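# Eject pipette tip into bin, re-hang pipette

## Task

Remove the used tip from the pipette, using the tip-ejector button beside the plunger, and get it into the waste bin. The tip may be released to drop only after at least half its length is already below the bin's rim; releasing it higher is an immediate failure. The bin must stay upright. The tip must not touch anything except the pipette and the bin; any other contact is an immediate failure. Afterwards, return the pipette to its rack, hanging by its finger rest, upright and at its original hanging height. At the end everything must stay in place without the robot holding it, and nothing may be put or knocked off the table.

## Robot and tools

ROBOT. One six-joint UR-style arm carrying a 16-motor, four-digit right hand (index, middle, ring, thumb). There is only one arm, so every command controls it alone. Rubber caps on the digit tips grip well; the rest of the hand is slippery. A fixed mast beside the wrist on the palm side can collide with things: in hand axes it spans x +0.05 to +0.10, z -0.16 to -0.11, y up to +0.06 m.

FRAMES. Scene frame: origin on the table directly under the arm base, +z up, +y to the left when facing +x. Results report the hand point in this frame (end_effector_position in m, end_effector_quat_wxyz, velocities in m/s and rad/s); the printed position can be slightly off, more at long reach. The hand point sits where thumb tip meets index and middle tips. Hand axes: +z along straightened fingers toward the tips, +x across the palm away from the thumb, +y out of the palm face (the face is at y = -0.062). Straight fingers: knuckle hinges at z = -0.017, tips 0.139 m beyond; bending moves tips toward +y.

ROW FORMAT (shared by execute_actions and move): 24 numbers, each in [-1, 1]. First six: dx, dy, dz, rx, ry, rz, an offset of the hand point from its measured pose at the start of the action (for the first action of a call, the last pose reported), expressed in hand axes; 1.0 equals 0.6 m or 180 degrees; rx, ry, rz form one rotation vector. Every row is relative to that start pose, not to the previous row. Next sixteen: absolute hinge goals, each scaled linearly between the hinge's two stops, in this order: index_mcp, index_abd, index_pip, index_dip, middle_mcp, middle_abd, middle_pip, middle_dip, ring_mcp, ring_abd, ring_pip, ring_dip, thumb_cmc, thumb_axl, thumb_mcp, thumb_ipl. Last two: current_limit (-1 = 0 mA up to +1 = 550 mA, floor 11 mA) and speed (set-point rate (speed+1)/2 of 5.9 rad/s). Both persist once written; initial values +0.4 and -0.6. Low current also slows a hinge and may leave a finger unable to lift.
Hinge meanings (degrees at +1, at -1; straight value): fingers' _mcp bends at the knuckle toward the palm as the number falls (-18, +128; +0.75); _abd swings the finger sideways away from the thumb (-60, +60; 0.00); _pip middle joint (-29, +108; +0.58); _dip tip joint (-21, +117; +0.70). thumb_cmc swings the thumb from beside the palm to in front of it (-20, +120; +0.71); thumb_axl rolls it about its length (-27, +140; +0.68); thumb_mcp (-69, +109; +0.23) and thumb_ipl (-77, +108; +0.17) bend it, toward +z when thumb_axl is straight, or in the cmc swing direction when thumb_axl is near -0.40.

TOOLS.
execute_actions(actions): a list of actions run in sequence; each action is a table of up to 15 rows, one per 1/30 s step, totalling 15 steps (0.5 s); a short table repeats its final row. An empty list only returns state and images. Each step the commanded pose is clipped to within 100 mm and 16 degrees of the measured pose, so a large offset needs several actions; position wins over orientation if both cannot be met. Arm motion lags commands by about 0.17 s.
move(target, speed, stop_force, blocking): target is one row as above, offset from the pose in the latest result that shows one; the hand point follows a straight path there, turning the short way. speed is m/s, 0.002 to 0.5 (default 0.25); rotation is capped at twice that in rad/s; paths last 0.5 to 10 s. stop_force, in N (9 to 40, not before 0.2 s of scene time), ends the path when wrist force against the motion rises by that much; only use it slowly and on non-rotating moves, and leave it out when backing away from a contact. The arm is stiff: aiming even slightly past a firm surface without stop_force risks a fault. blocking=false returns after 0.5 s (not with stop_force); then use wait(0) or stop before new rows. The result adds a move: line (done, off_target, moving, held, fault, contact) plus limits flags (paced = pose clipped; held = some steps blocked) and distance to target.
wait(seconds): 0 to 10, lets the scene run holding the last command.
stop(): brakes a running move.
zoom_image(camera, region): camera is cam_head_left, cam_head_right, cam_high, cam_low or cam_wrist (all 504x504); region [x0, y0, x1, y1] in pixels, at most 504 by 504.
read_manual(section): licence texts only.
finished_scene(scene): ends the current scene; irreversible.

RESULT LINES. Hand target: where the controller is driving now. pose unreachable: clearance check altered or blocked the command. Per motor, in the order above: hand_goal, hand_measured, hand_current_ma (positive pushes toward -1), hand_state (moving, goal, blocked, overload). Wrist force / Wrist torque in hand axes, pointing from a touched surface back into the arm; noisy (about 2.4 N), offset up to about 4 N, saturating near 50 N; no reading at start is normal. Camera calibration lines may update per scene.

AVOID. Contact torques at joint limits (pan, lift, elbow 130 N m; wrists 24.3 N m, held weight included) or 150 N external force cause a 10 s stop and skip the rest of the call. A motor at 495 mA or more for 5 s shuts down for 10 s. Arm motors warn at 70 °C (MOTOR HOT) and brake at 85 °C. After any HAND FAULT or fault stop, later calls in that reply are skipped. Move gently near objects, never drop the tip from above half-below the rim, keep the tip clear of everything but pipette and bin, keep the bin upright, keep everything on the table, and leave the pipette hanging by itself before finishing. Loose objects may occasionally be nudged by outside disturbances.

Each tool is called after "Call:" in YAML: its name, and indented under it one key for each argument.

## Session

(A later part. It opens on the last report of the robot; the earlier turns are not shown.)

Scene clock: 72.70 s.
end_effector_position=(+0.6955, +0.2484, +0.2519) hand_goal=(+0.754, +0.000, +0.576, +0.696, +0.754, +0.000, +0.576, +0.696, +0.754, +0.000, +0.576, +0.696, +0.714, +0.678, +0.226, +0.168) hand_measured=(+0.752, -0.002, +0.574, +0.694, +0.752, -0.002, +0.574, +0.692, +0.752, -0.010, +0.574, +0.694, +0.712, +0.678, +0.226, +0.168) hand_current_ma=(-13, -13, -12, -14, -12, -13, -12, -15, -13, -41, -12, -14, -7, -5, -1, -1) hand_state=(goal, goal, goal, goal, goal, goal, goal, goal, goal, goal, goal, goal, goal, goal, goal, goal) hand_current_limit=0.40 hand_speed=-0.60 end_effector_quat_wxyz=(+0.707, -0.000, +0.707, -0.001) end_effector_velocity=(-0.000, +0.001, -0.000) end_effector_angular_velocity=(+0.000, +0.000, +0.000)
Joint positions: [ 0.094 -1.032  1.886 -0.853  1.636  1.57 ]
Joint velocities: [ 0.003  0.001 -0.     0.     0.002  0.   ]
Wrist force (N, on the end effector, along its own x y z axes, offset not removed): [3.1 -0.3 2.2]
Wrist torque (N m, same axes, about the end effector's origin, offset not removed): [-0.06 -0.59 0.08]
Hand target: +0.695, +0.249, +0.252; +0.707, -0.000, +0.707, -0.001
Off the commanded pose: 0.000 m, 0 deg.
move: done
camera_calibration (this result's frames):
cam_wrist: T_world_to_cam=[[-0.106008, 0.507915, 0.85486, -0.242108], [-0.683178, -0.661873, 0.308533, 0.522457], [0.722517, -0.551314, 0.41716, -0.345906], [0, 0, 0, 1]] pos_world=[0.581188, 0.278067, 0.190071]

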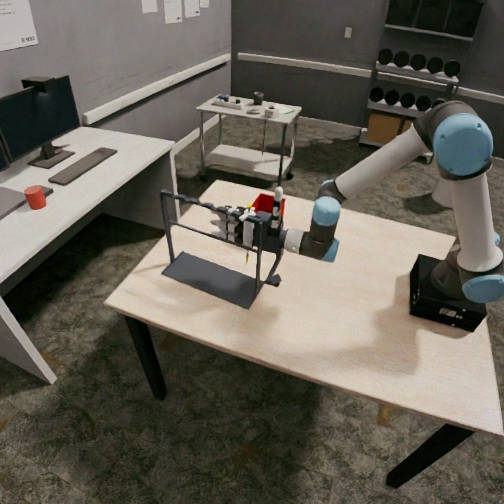

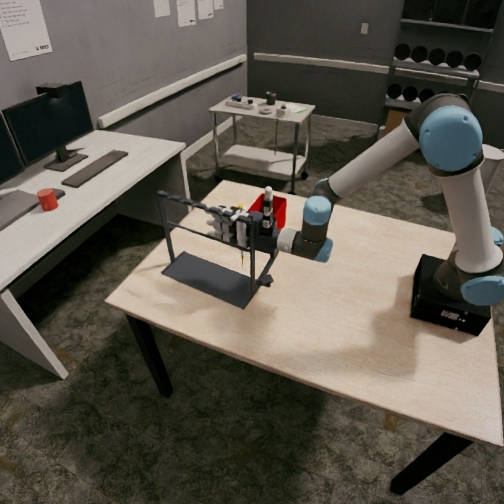

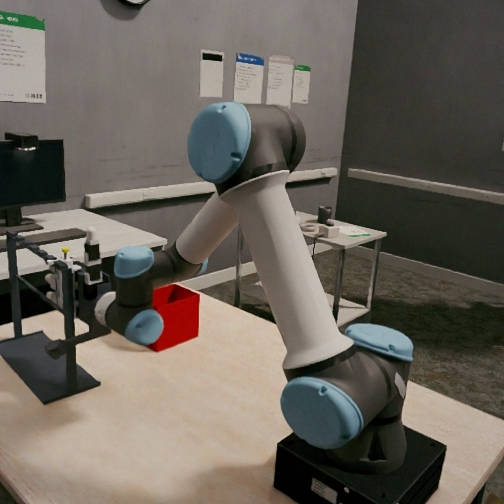

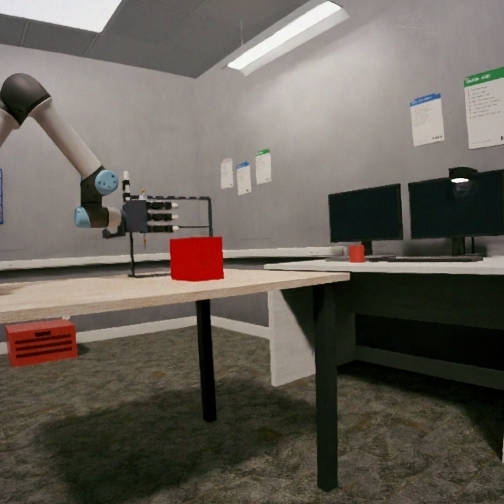

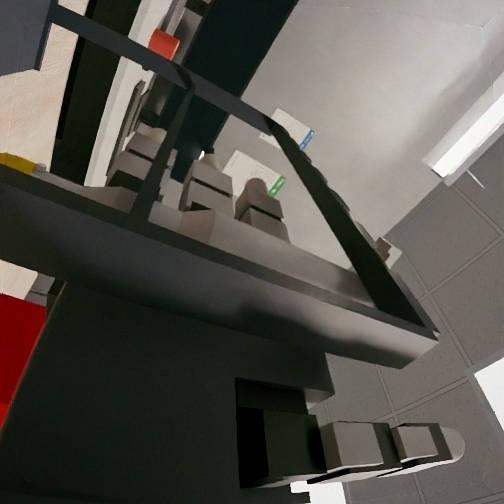

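Call:
move:
  target: [0,0,0,0,0,0,-0.3,0,-0.5,-0.2,-0.3,0,-0.5,-0.2,0.754,0,0.576,0.696,0.714,0.678,0.226,0.168,0.4,-0.6]
  speed: 0.05

Call:
zoom_image:
  camera: "cam_head_left"
  region: [190, 150, 330, 270]

Call:
zoom_image:
  camera: "cam_high"
  region: [20, 200, 180, 340]

Scene clock: 75.67 s.
end_effector_position=(+0.6955, +0.2484, +0.2519) hand_goal=(-0.300, +0.000, -0.500, -0.200, -0.300, +0.000, -0.500, -0.200, +0.754, +0.000, +0.576, +0.696, +0.714, +0.678, +0.226, +0.168) hand_measured=(-0.278, -0.002, -0.490, -0.196, -0.276, -0.002, -0.484, -0.192, +0.752, -0.010, +0.574, +0.694, +0.712, +0.678, +0.226, +0.168) hand_current_ma=(+119, -13, +55, +26, +126, -13, +85, +36, -12, -41, -12, -14, -6, -5, -1, -1) hand_state=(blocked, goal, goal, goal, blocked, goal, goal, goal, goal, goal, goal, goal, goal, goal, goal, goal) hand_current_limit=0.40 hand_speed=-0.60 end_effector_quat_wxyz=(+0.707, -0.000, +0.707, -0.001) end_effector_velocity=(+0.000, -0.000, +0.000) end_effector_angular_velocity=(-0.000, +0.000, -0.001)
Joint positions: [ 0.094 -1.032  1.886 -0.853  1.636  1.57 ]
Joint velocities: [-0.    -0.    -0.     0.001  0.001 -0.   ]
Wrist force (N, on the end effector, along its own x y z axes, offset not removed): [1.8 2.0 2.2]
Wrist torque (N m, same axes, about the end effector's origin, offset not removed): [0.30 -0.66 0.06]
Hand target: +0.695, +0.248, +0.252; +0.707, -0.000, +0.707, -0.001
Off the commanded pose: 0.000 m, 0 deg.
move: done
camera_calibration (this result's frames):
cam_wrist: T_world_to_cam=[[-0.106006, 0.507908, 0.854864, -0.242104], [-0.683174, -0.661877, 0.308532, 0.522462], [0.722521, -0.551315, 0.417152, -0.345917], [0, 0, 0, 1]] pos_world=[0.5812, 0.278063, 0.19007]

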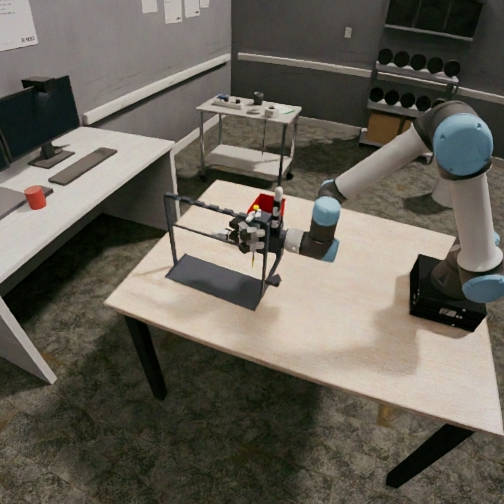

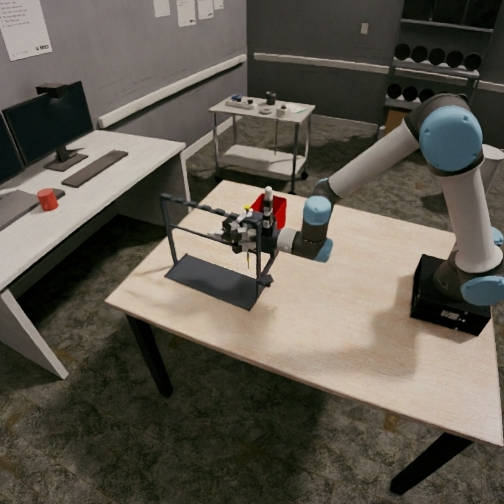

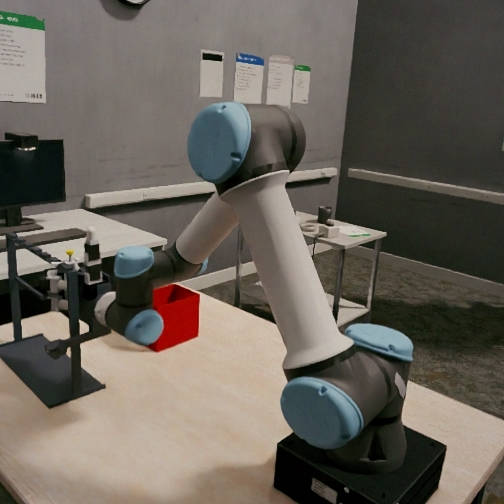

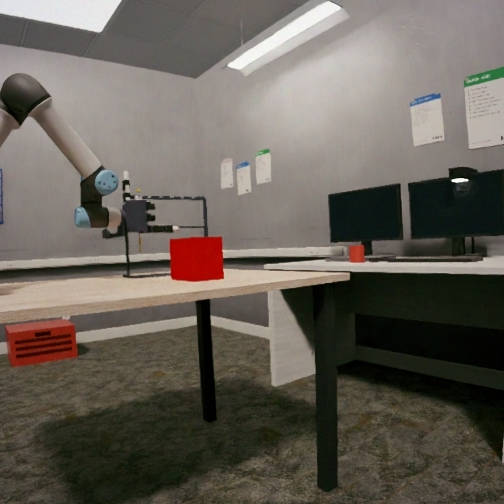

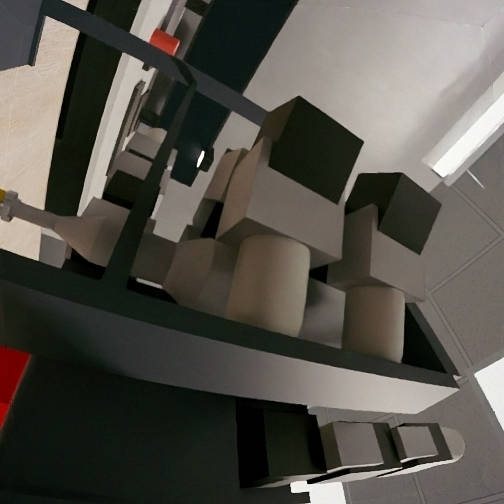

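Region (190, 150, 330, 270) of cam_head_left's 504x504 image, scaled by 3.600, with more detail than that image has; it fills the top 432 rows of this view, and the rest is white.

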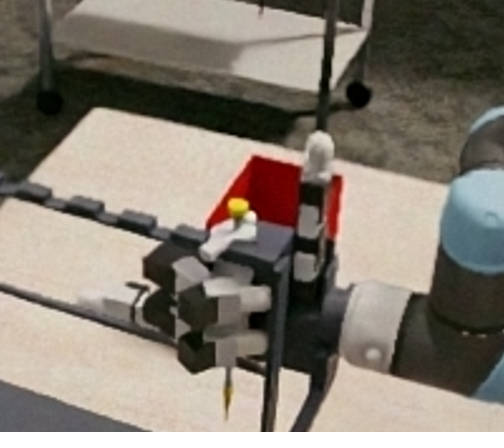

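Region (20, 200, 180, 340) of cam_high's 504x504 image, scaled by 3.150, with more detail than that image has; it fills the top 441 rows of this view, and the rest is white.

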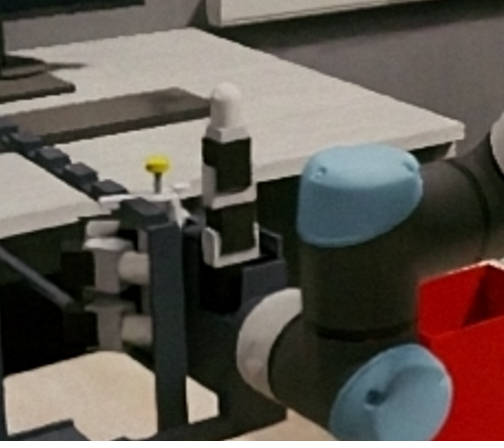

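Call:
move:
  target: [-0.013,0,0,0,0,0,-0.45,0,-0.65,-0.4,-0.45,0,-0.65,-0.4,0.754,0,0.576,0.696,0.714,0.678,0.226,0.168,0.5,-0.6]
  speed: 0.03

Call:
move:
  target: [0,-0.12,0,0,0,0,-0.45,0,-0.65,-0.4,-0.45,0,-0.65,-0.4,0.754,0,0.576,0.696,0.714,0.678,0.226,0.168,0.5,-0.6]
  speed: 0.04

Call:
zoom_image:
  camera: "cam_head_left"
  region: [190, 150, 330, 270]

Call:
zoom_image:
  camera: "cam_high"
  region: [20, 200, 180, 340]

Scene clock: 78.27 s.
end_effector_position=(+0.6955, +0.2484, +0.2596) hand_goal=(-0.450, +0.000, -0.650, -0.400, -0.450, +0.000, -0.650, -0.400, +0.754, +0.000, +0.576, +0.696, +0.714, +0.678, +0.226, +0.168) hand_measured=(-0.394, -0.002, -0.612, -0.334, -0.400, -0.002, -0.610, -0.328, +0.752, -0.010, +0.574, +0.694, +0.712, +0.678, +0.226, +0.168) hand_current_ma=(+301, -13, +218, +373, +266, -13, +225, +368, -12, -41, -12, -14, -6, -5, -1, -1) hand_state=(blocked, goal, blocked, blocked, blocked, goal, blocked, blocked, goal, goal, goal, goal, goal, goal, goal, goal) hand_current_limit=0.50 hand_speed=-0.60 end_effector_quat_wxyz=(+0.707, -0.000, +0.707, -0.001) end_effector_velocity=(+0.000, +0.000, +0.003) end_effector_angular_velocity=(+0.000, -0.002, +0.000)
Joint positions: [ 0.094 -1.046  1.883 -0.835  1.636  1.57 ]
Joint velocities: [ 0.    -0.004 -0.001  0.003  0.     0.   ]
Wrist force (N, on the end effector, along its own x y z axes, offset not removed): [4.4 -1.3 2.2]
Wrist torque (N m, same axes, about the end effector's origin, offset not removed): [-0.38 -0.67 0.08]
Hand target: +0.695, +0.248, +0.260; +0.707, -0.000, +0.707, -0.001
Off the commanded pose: 0.000 m, 0 deg.
move: done
camera_calibration (this result's frames):
cam_wrist: T_world_to_cam=[[-0.106012, 0.507908, 0.854863, -0.248687], [-0.683179, -0.661875, 0.308525, 0.520103], [0.722515, -0.551317, 0.417159, -0.349111], [0, 0, 0, 1]] pos_world=[0.581197, 0.278082, 0.197763]

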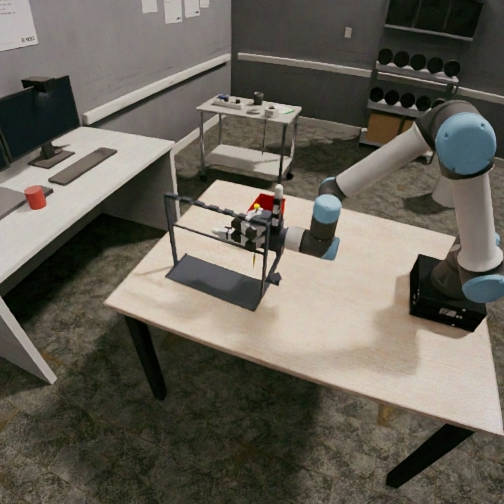

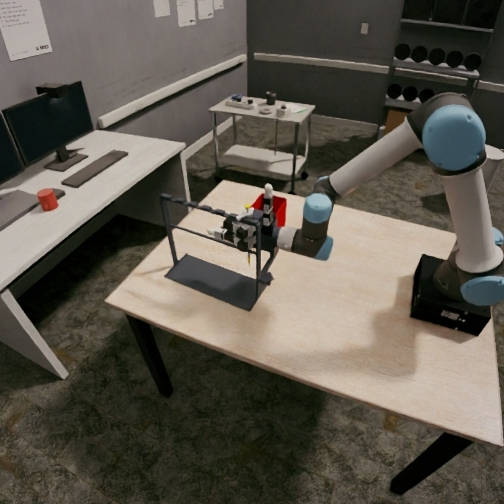

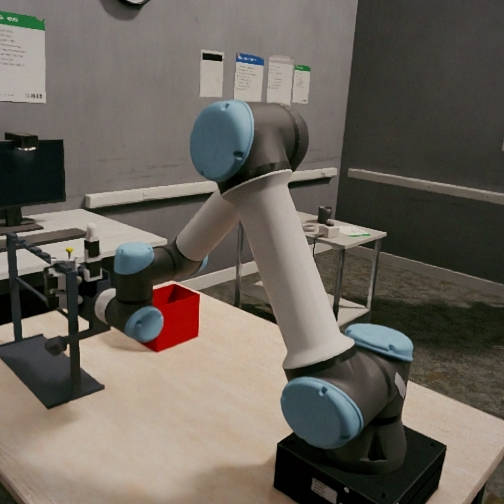

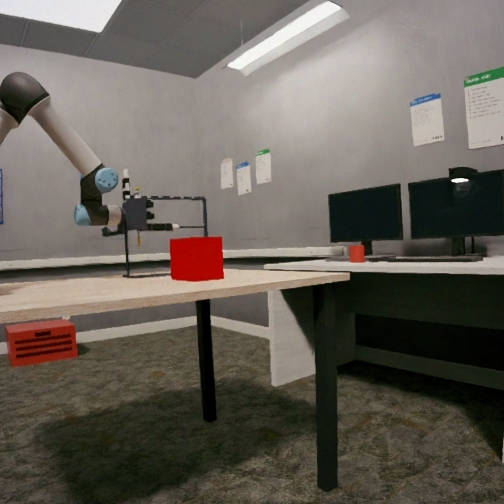

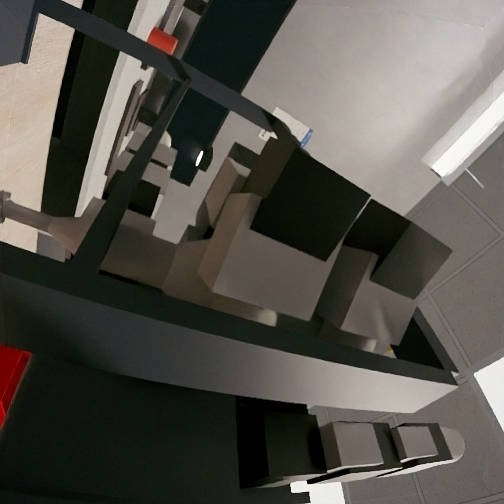

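Scene clock: 80.40 s.
end_effector_position=(+0.6954, +0.1765, +0.2598) hand_goal=(-0.450, +0.000, -0.650, -0.400, -0.450, +0.000, -0.650, -0.400, +0.754, +0.000, +0.576, +0.696, +0.714, +0.678, +0.226, +0.168) hand_measured=(-0.394, -0.002, -0.612, -0.334, -0.400, -0.002, -0.610, -0.328, +0.752, -0.010, +0.574, +0.694, +0.712, +0.678, +0.226, +0.168) hand_current_ma=(+301, -13, +219, +373, +266, -13, +225, +368, -12, -41, -12, -14, -6, -5, -1, -1) hand_state=(blocked, goal, blocked, blocked, blocked, goal, blocked, blocked, goal, goal, goal, goal, goal, goal, goal, goal) hand_current_limit=0.50 hand_speed=-0.60 end_effector_quat_wxyz=(+0.707, -0.000, +0.707, -0.001) end_effector_velocity=(-0.000, -0.001, +0.000) end_effector_angular_velocity=(+0.001, +0.000, +0.000)
Joint positions: [-0.06  -1.079  1.941 -0.86   1.481  1.57 ]
Joint velocities: [-0.003 -0.001  0.001  0.    -0.004  0.001]
Wrist force (N, on the end effector, along its own x y z axes, offset not removed): [4.3 -1.2 -0.2]
Wrist torque (N m, same axes, about the end effector's origin, offset not removed): [-0.10 -0.81 0.05]
Hand target: +0.695, +0.176, +0.260; +0.707, -0.000, +0.707, -0.001
Off the commanded pose: 0.000 m, 0 deg.
move: done
camera_calibration (this result's frames):
cam_wrist: T_world_to_cam=[[-0.106003, 0.507806, 0.854924, -0.21236], [-0.68319, -0.661901, 0.308445, 0.472401], [0.722506, -0.551379, 0.417092, -0.388774], [0, 0, 0, 1]] pos_world=[0.58112, 0.206158, 0.197996]

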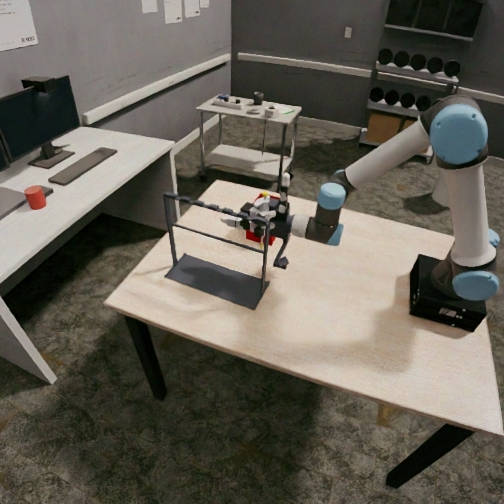

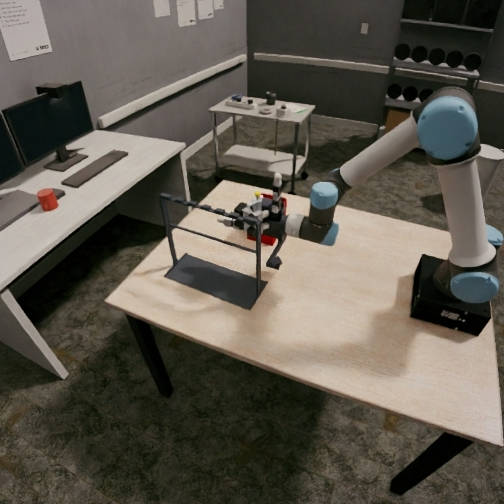

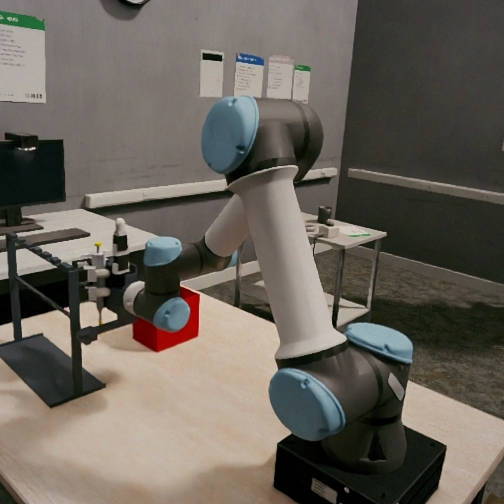

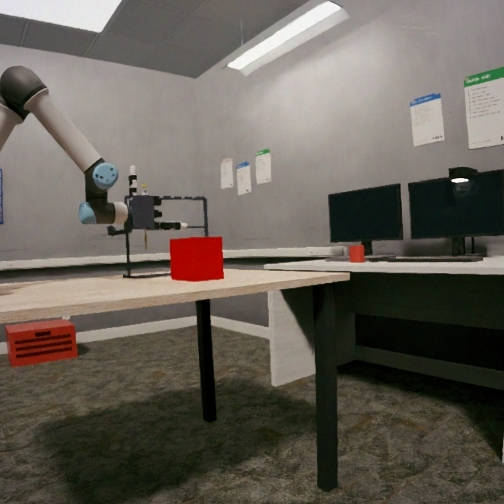

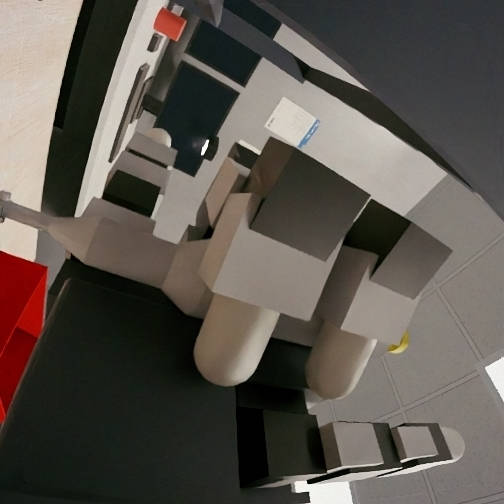

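Region (190, 150, 330, 270) of cam_head_left's 504x504 image, scaled by 3.600, with more detail than that image has; it fills the top 432 rows of this view, and the rest is white.

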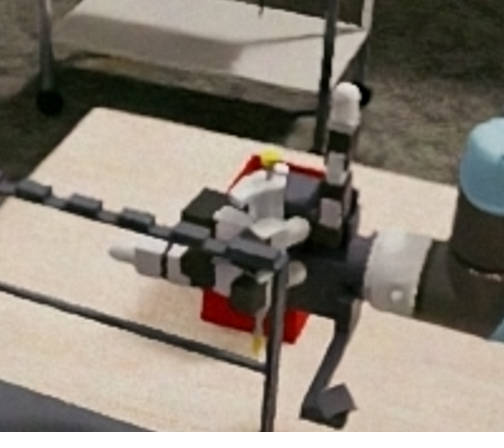

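Region (20, 200, 180, 340) of cam_high's 504x504 image, scaled by 3.150, with more detail than that image has; it fills the top 441 rows of this view, and the rest is white.

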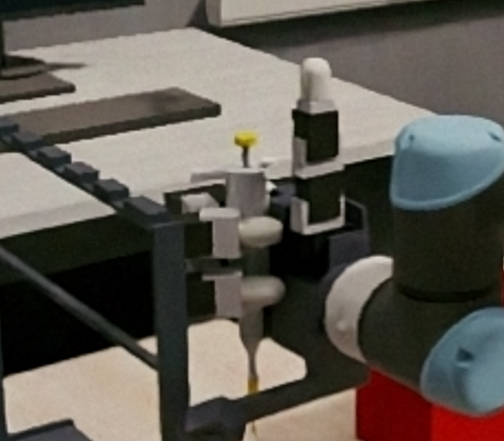

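Call:
move:
  target: [-0.1,-0.04,0,0,0,0,-0.45,0,-0.65,-0.4,-0.45,0,-0.65,-0.4,0.754,0,0.576,0.696,0.714,0.678,0.226,0.168,0.5,-0.6]
  speed: 0.1

Call:
move:
  target: [0,-0.335,0.058,0,0,0,-0.45,0,-0.65,-0.4,-0.45,0,-0.65,-0.4,0.754,0,0.576,0.696,0.714,0.678,0.0,-0.5,0.5,-0.6]
  speed: 0.15

Call:
zoom_image:
  camera: "cam_head_left"
  region: [200, 130, 340, 260]

Call:
zoom_image:
  camera: "cam_high"
  region: [80, 180, 260, 360]

Call:
zoom_image:
  camera: "cam_low"
  region: [120, 130, 280, 290]

Scene clock: 86.30 s.
end_effector_position=(+0.6953, +0.1527, +0.3198) hand_goal=(-0.450, +0.000, -0.650, -0.400, -0.450, +0.000, -0.650, -0.400, +0.754, +0.000, +0.576, +0.696, +0.714, +0.678, +0.226, +0.168) hand_measured=(-0.394, -0.002, -0.612, -0.334, -0.400, -0.002, -0.610, -0.328, +0.752, -0.010, +0.574, +0.694, +0.712, +0.678, +0.226, +0.168) hand_current_ma=(+301, -13, +219, +373, +266, -13, +225, +368, -12, -41, -12, -14, -6, -5, -1, -1) hand_state=(blocked, goal, blocked, blocked, blocked, goal, blocked, blocked, goal, goal, goal, goal, goal, goal, goal, goal) hand_current_limit=0.50 hand_speed=-0.60 end_effector_quat_wxyz=(+0.707, -0.000, +0.707, -0.001) end_effector_velocity=(+0.000, -0.001, +0.002) end_effector_angular_velocity=(+0.000, +0.000, -0.000)
Joint positions: [-0.112 -1.194  1.912 -0.717  1.429  1.57 ]
Joint velocities: [-0.002 -0.003 -0.002  0.005 -0.002  0.   ]
Wrist force (N, on the end effector, along its own x y z axes, offset not removed): [3.0 4.1 1.3]
Wrist torque (N m, same axes, about the end effector's origin, offset not removed): [0.47 -0.67 0.32]
Hand target: +0.695, +0.153, +0.320; +0.707, -0.000, +0.707, -0.001
Off the commanded pose: 0.000 m, 0 deg.
move: done
camera_calibration (this result's frames):
cam_wrist: T_world_to_cam=[[-0.106015, 0.507606, 0.855042, -0.251591], [-0.683203, -0.661967, 0.308275, 0.438165], [0.722492, -0.551486, 0.416977, -0.426821], [0, 0, 0, 1]] pos_world=[0.581058, 0.182375, 0.25802]

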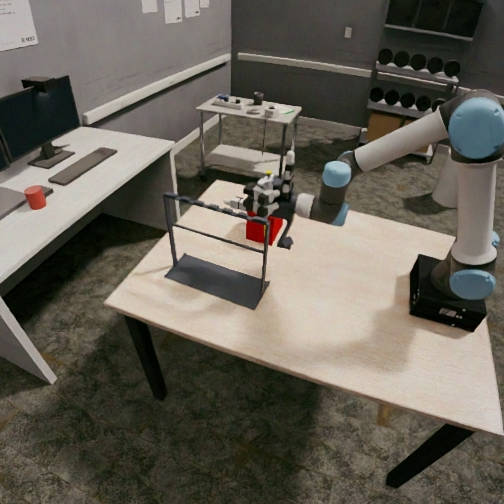

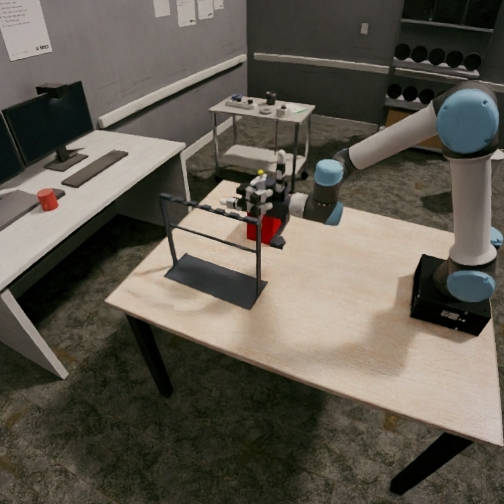

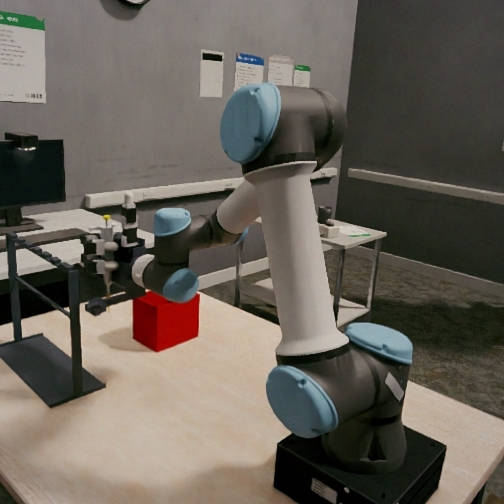

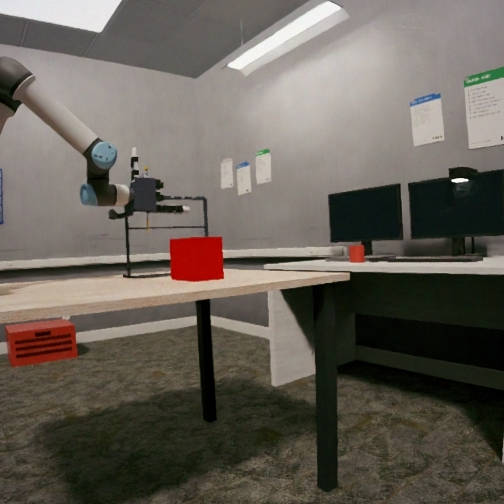

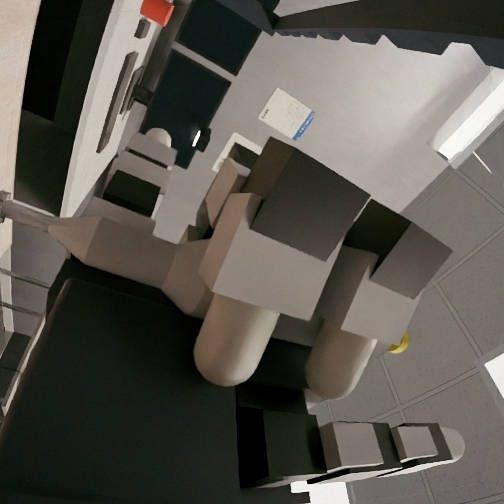

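Scene clock: 88.13 s.
end_effector_position=(+0.7298, -0.0484, +0.3204) hand_goal=(-0.450, +0.000, -0.650, -0.400, -0.450, +0.000, -0.650, -0.400, +0.754, +0.000, +0.576, +0.696, +0.714, +0.678, +0.000, -0.500) hand_measured=(-0.394, -0.002, -0.612, -0.334, -0.400, -0.002, -0.610, -0.328, +0.752, -0.010, +0.574, +0.694, +0.712, +0.678, -0.002, -0.500) hand_current_ma=(+301, -13, +219, +373, +266, -13, +225, +368, -10, -41, -12, -14, -6, -5, -7, +3) hand_state=(blocked, goal, blocked, blocked, blocked, goal, blocked, blocked, goal, goal, goal, goal, goal, goal, goal, goal) hand_current_limit=0.50 hand_speed=-0.60 end_effector_quat_wxyz=(+0.707, +0.000, +0.707, -0.001) end_effector_velocity=(+0.000, -0.002, +0.000) end_effector_angular_velocity=(-0.000, +0.000, -0.000)
Joint positions: [-0.49  -1.103  1.767 -0.663  1.051  1.57 ]
Joint velocities: [-0.003  0.001 -0.003  0.001 -0.002 -0.   ]
Wrist force (N, on the end effector, along its own x y z axes, offset not removed): [1.5 -2.7 -0.6]
Wrist torque (N m, same axes, about the end effector's origin, offset not removed): [-0.29 -0.32 -0.06]
Hand target: +0.730, -0.049, +0.320; +0.707, +0.000, +0.707, -0.001
Off the commanded pose: 0.000 m, 0 deg.
move: done
camera_calibration (this result's frames):
cam_wrist: T_world_to_cam=[[-0.106095, 0.507342, 0.855189, -0.146385], [-0.683251, -0.662047, 0.307996, 0.328539], [0.722435, -0.551631, 0.416882, -0.56277], [0, 0, 0, 1]] pos_world=[0.615509, -0.0186659, 0.258606]

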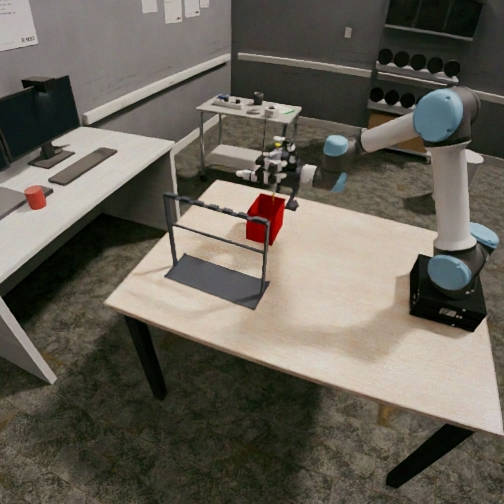

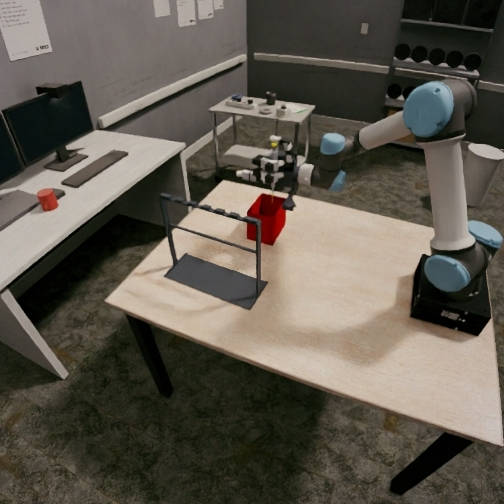

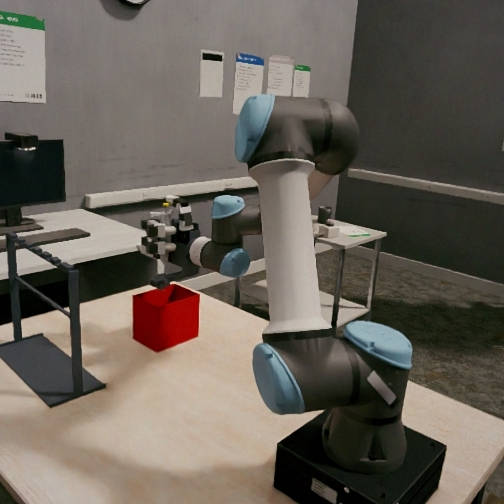

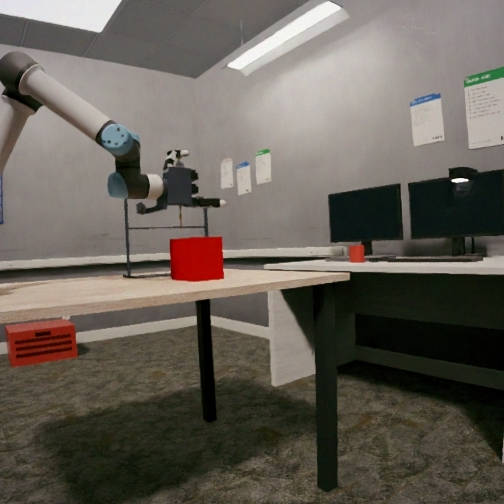

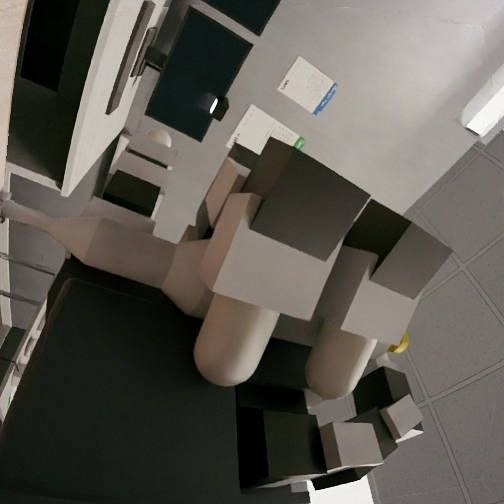

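Region (200, 130, 340, 260) of cam_head_left's 504x504 image, scaled by 3.600, with more detail than that image has; it fills the top 468 rows of this view, and the rest is white.

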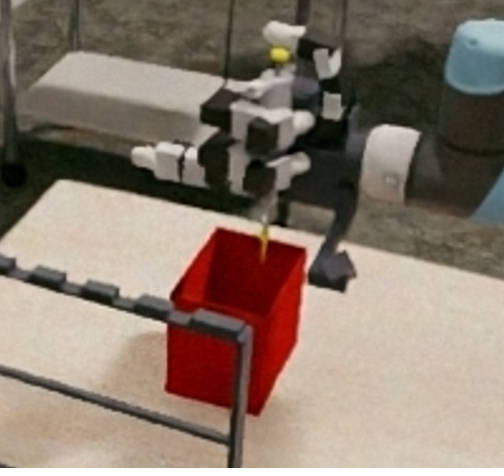

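Region (80, 180, 260, 360) of cam_high's 504x504 image, scaled by 2.800, with more detail than that image has.

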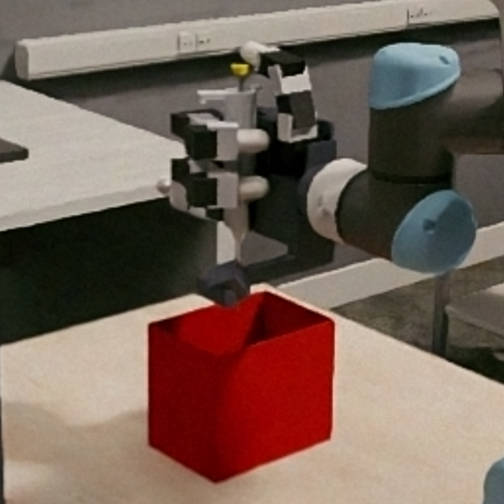

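Region (120, 130, 280, 290) of cam_low's 504x504 image, scaled by 3.150, with more detail than that image has.

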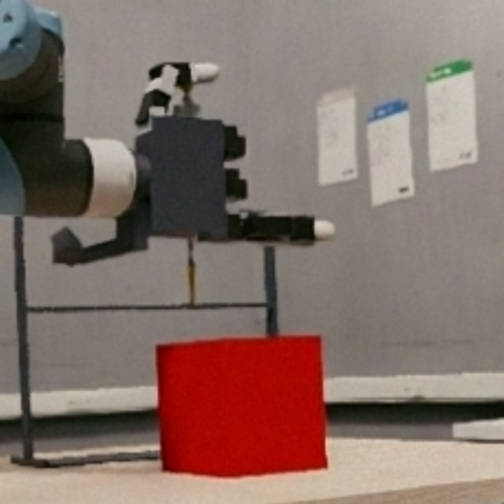

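Call:
move:
  target: [0,-0.033,0.058,0,0,0,-0.45,0,-0.65,-0.4,-0.45,0,-0.65,-0.4,0.754,0,0.576,0.696,0.714,0.678,0.0,-0.5,0.5,-0.6]
  speed: 0.1

Call:
move:
  target: [0.06,0,0,0,0,0,-0.45,0,-0.65,-0.4,-0.45,0,-0.65,-0.4,0.754,0,0.576,0.696,0.714,0.678,0.0,-0.5,0.5,-0.6]
  speed: 0.06

Call:
zoom_image:
  camera: "cam_head_left"
  region: [200, 130, 340, 260]

Call:
zoom_image:
  camera: "cam_high"
  region: [80, 180, 260, 360]

Call:
zoom_image:
  camera: "cam_low"
  region: [120, 130, 280, 290]

Scene clock: 94.23 s.
end_effector_position=(+0.7644, -0.0682, +0.3205) hand_goal=(-0.450, +0.000, -0.650, -0.400, -0.450, +0.000, -0.650, -0.400, +0.754, +0.000, +0.576, +0.696, +0.714, +0.678, +0.000, -0.500) hand_measured=(-0.394, -0.002, -0.612, -0.334, -0.400, -0.002, -0.610, -0.328, +0.752, -0.010, +0.574, +0.694, +0.712, +0.678, -0.002, -0.500) hand_current_ma=(+301, -13, +219, +373, +266, -13, +225, +368, -10, -41, -12, -14, -6, -5, -7, +3) hand_state=(blocked, goal, blocked, blocked, blocked, goal, blocked, blocked, goal, goal, goal, goal, goal, goal, goal, goal) hand_current_limit=0.50 hand_speed=-0.60 end_effector_quat_wxyz=(+0.707, +0.000, +0.707, -0.001) end_effector_velocity=(+0.001, -0.001, +0.001) end_effector_angular_velocity=(-0.001, -0.001, +0.000)
Joint positions: [-0.49  -1.027  1.642 -0.613  1.051  1.57 ]
Joint velocities: [ 0.     0.002 -0.006  0.002  0.     0.   ]
Wrist force (N, on the end effector, along its own x y z axes, offset not removed): [6.7 0.5 -1.7]
Wrist torque (N m, same axes, about the end effector's origin, offset not removed): [0.28 -0.92 0.35]
Hand target: +0.765, -0.068, +0.320; +0.707, +0.000, +0.707, -0.001
Off the commanded pose: 0.000 m, 0 deg.
move: done
camera_calibration (this result's frames):
cam_wrist: T_world_to_cam=[[-0.106088, 0.507195, 0.855277, -0.132763], [-0.68328, -0.662076, 0.30787, 0.339138], [0.722408, -0.551732, 0.416795, -0.598692], [0, 0, 0, 1]] pos_world=[0.650142, -0.0384462, 0.258671]

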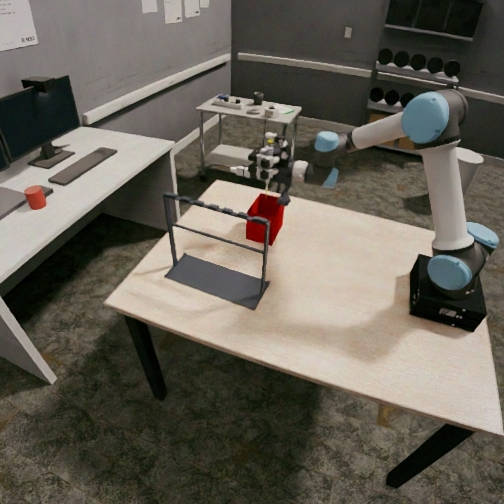

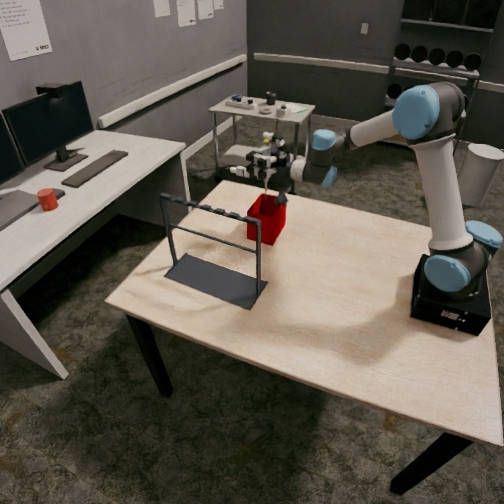

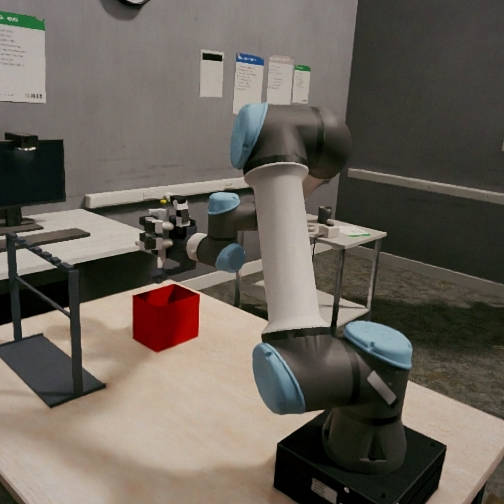

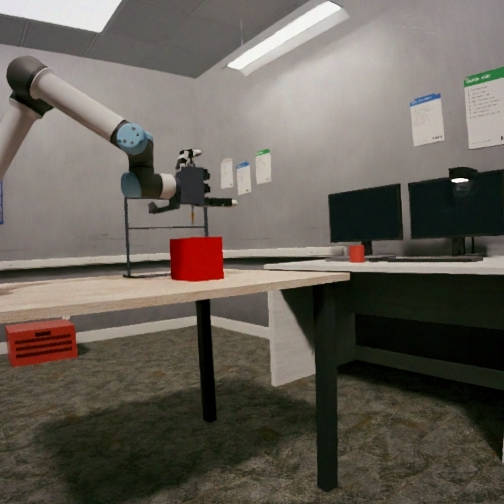

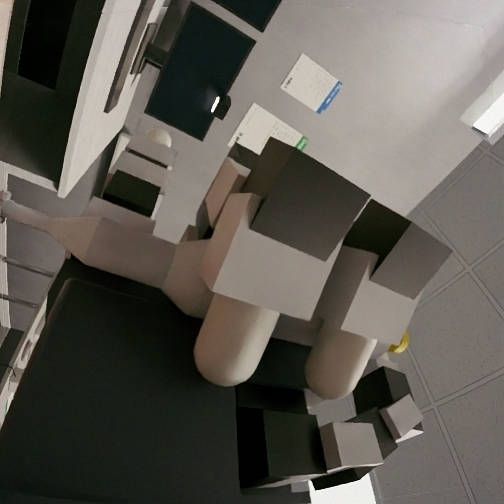

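Scene clock: 95.20 s.
end_effector_position=(+0.7644, -0.0683, +0.2846) hand_goal=(-0.450, +0.000, -0.650, -0.400, -0.450, +0.000, -0.650, -0.400, +0.754, +0.000, +0.576, +0.696, +0.714, +0.678, +0.000, -0.500) hand_measured=(-0.394, -0.002, -0.612, -0.334, -0.400, -0.002, -0.610, -0.328, +0.752, -0.010, +0.574, +0.694, +0.712, +0.678, -0.002, -0.500) hand_current_ma=(+301, -13, +219, +373, +266, -13, +225, +368, -10, -41, -12, -14, -6, -5, -8, +3) hand_state=(blocked, goal, blocked, blocked, blocked, goal, blocked, blocked, goal, goal, goal, goal, goal, goal, goal, goal) hand_current_limit=0.50 hand_speed=-0.60 end_effector_quat_wxyz=(+0.707, +0.000, +0.707, -0.001) end_effector_velocity=(+0.000, +0.001, -0.000) end_effector_angular_velocity=(-0.001, -0.002, +0.001)
Joint positions: [-0.49  -0.975  1.667 -0.691  1.051  1.57 ]
Joint velocities: [ 0.001  0.001  0.001 -0.004 -0.    -0.   ]
Wrist force (N, on the end effector, along its own x y z axes, offset not removed): [6.0 0.6 2.9]
Wrist torque (N m, same axes, about the end effector's origin, offset not removed): [-0.14 -1.01 0.16]
Hand target: +0.764, -0.068, +0.284; +0.707, +0.000, +0.707, -0.001
Off the commanded pose: 0.000 m, 0 deg.
move: done
camera_calibration (this result's frames):
cam_wrist: T_world_to_cam=[[-0.106092, 0.507356, 0.855181, -0.101963], [-0.68326, -0.662035, 0.308003, 0.350091], [0.722426, -0.551635, 0.416893, -0.583819], [0, 0, 0, 1]] pos_world=[0.650152, -0.0385506, 0.222758]

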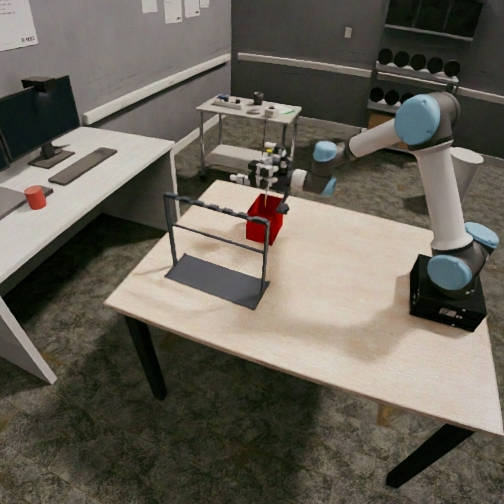

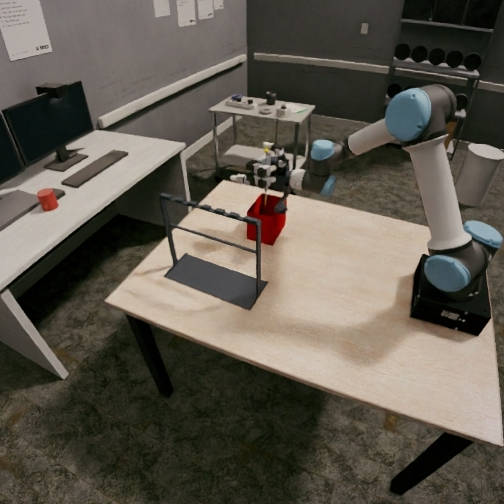

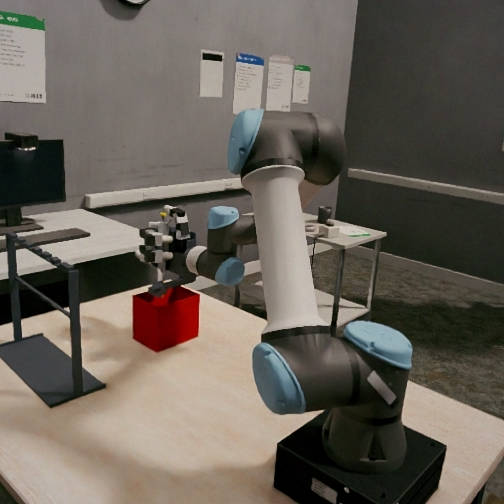

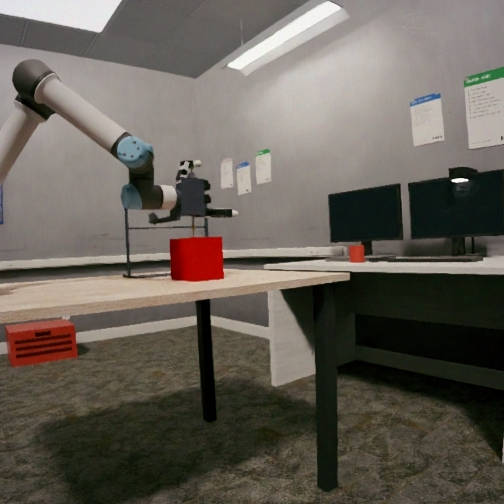

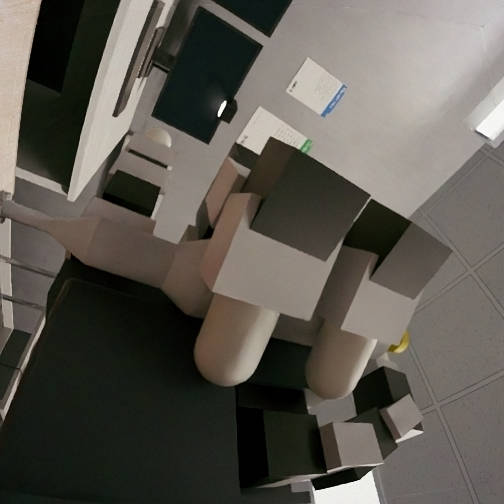

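Region (200, 130, 340, 260) of cam_head_left's 504x504 image, scaled by 3.600, with more detail than that image has; it fills the top 468 rows of this view, and the rest is white.

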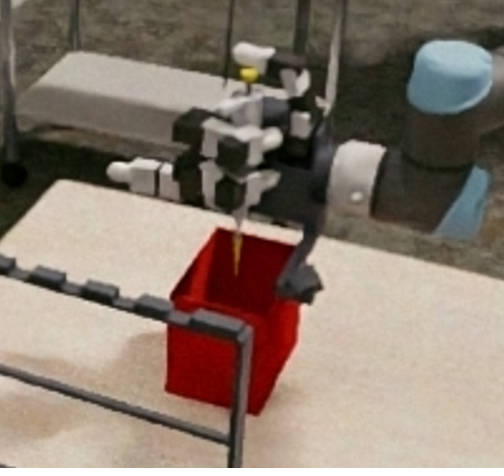

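Region (80, 180, 260, 360) of cam_high's 504x504 image, scaled by 2.800, with more detail than that image has.

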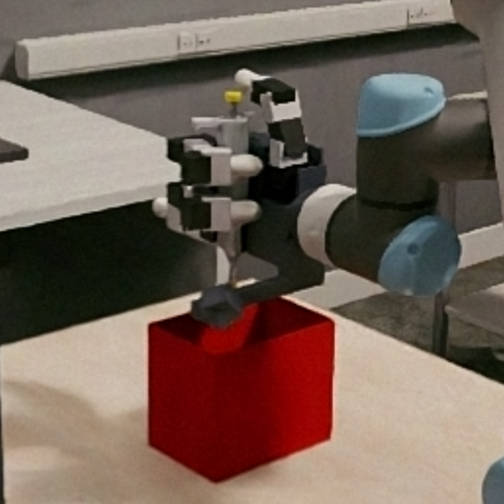

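Region (120, 130, 280, 290) of cam_low's 504x504 image, scaled by 3.150, with more detail than that image has.

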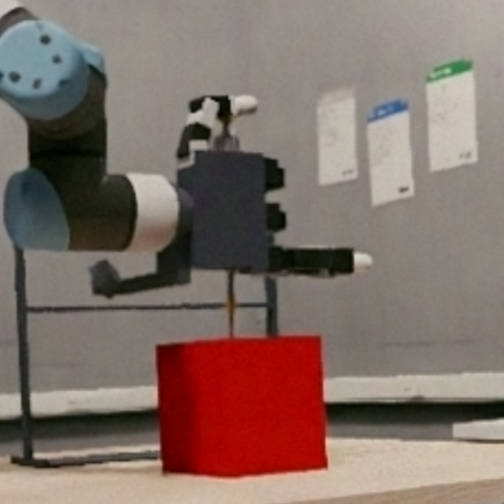

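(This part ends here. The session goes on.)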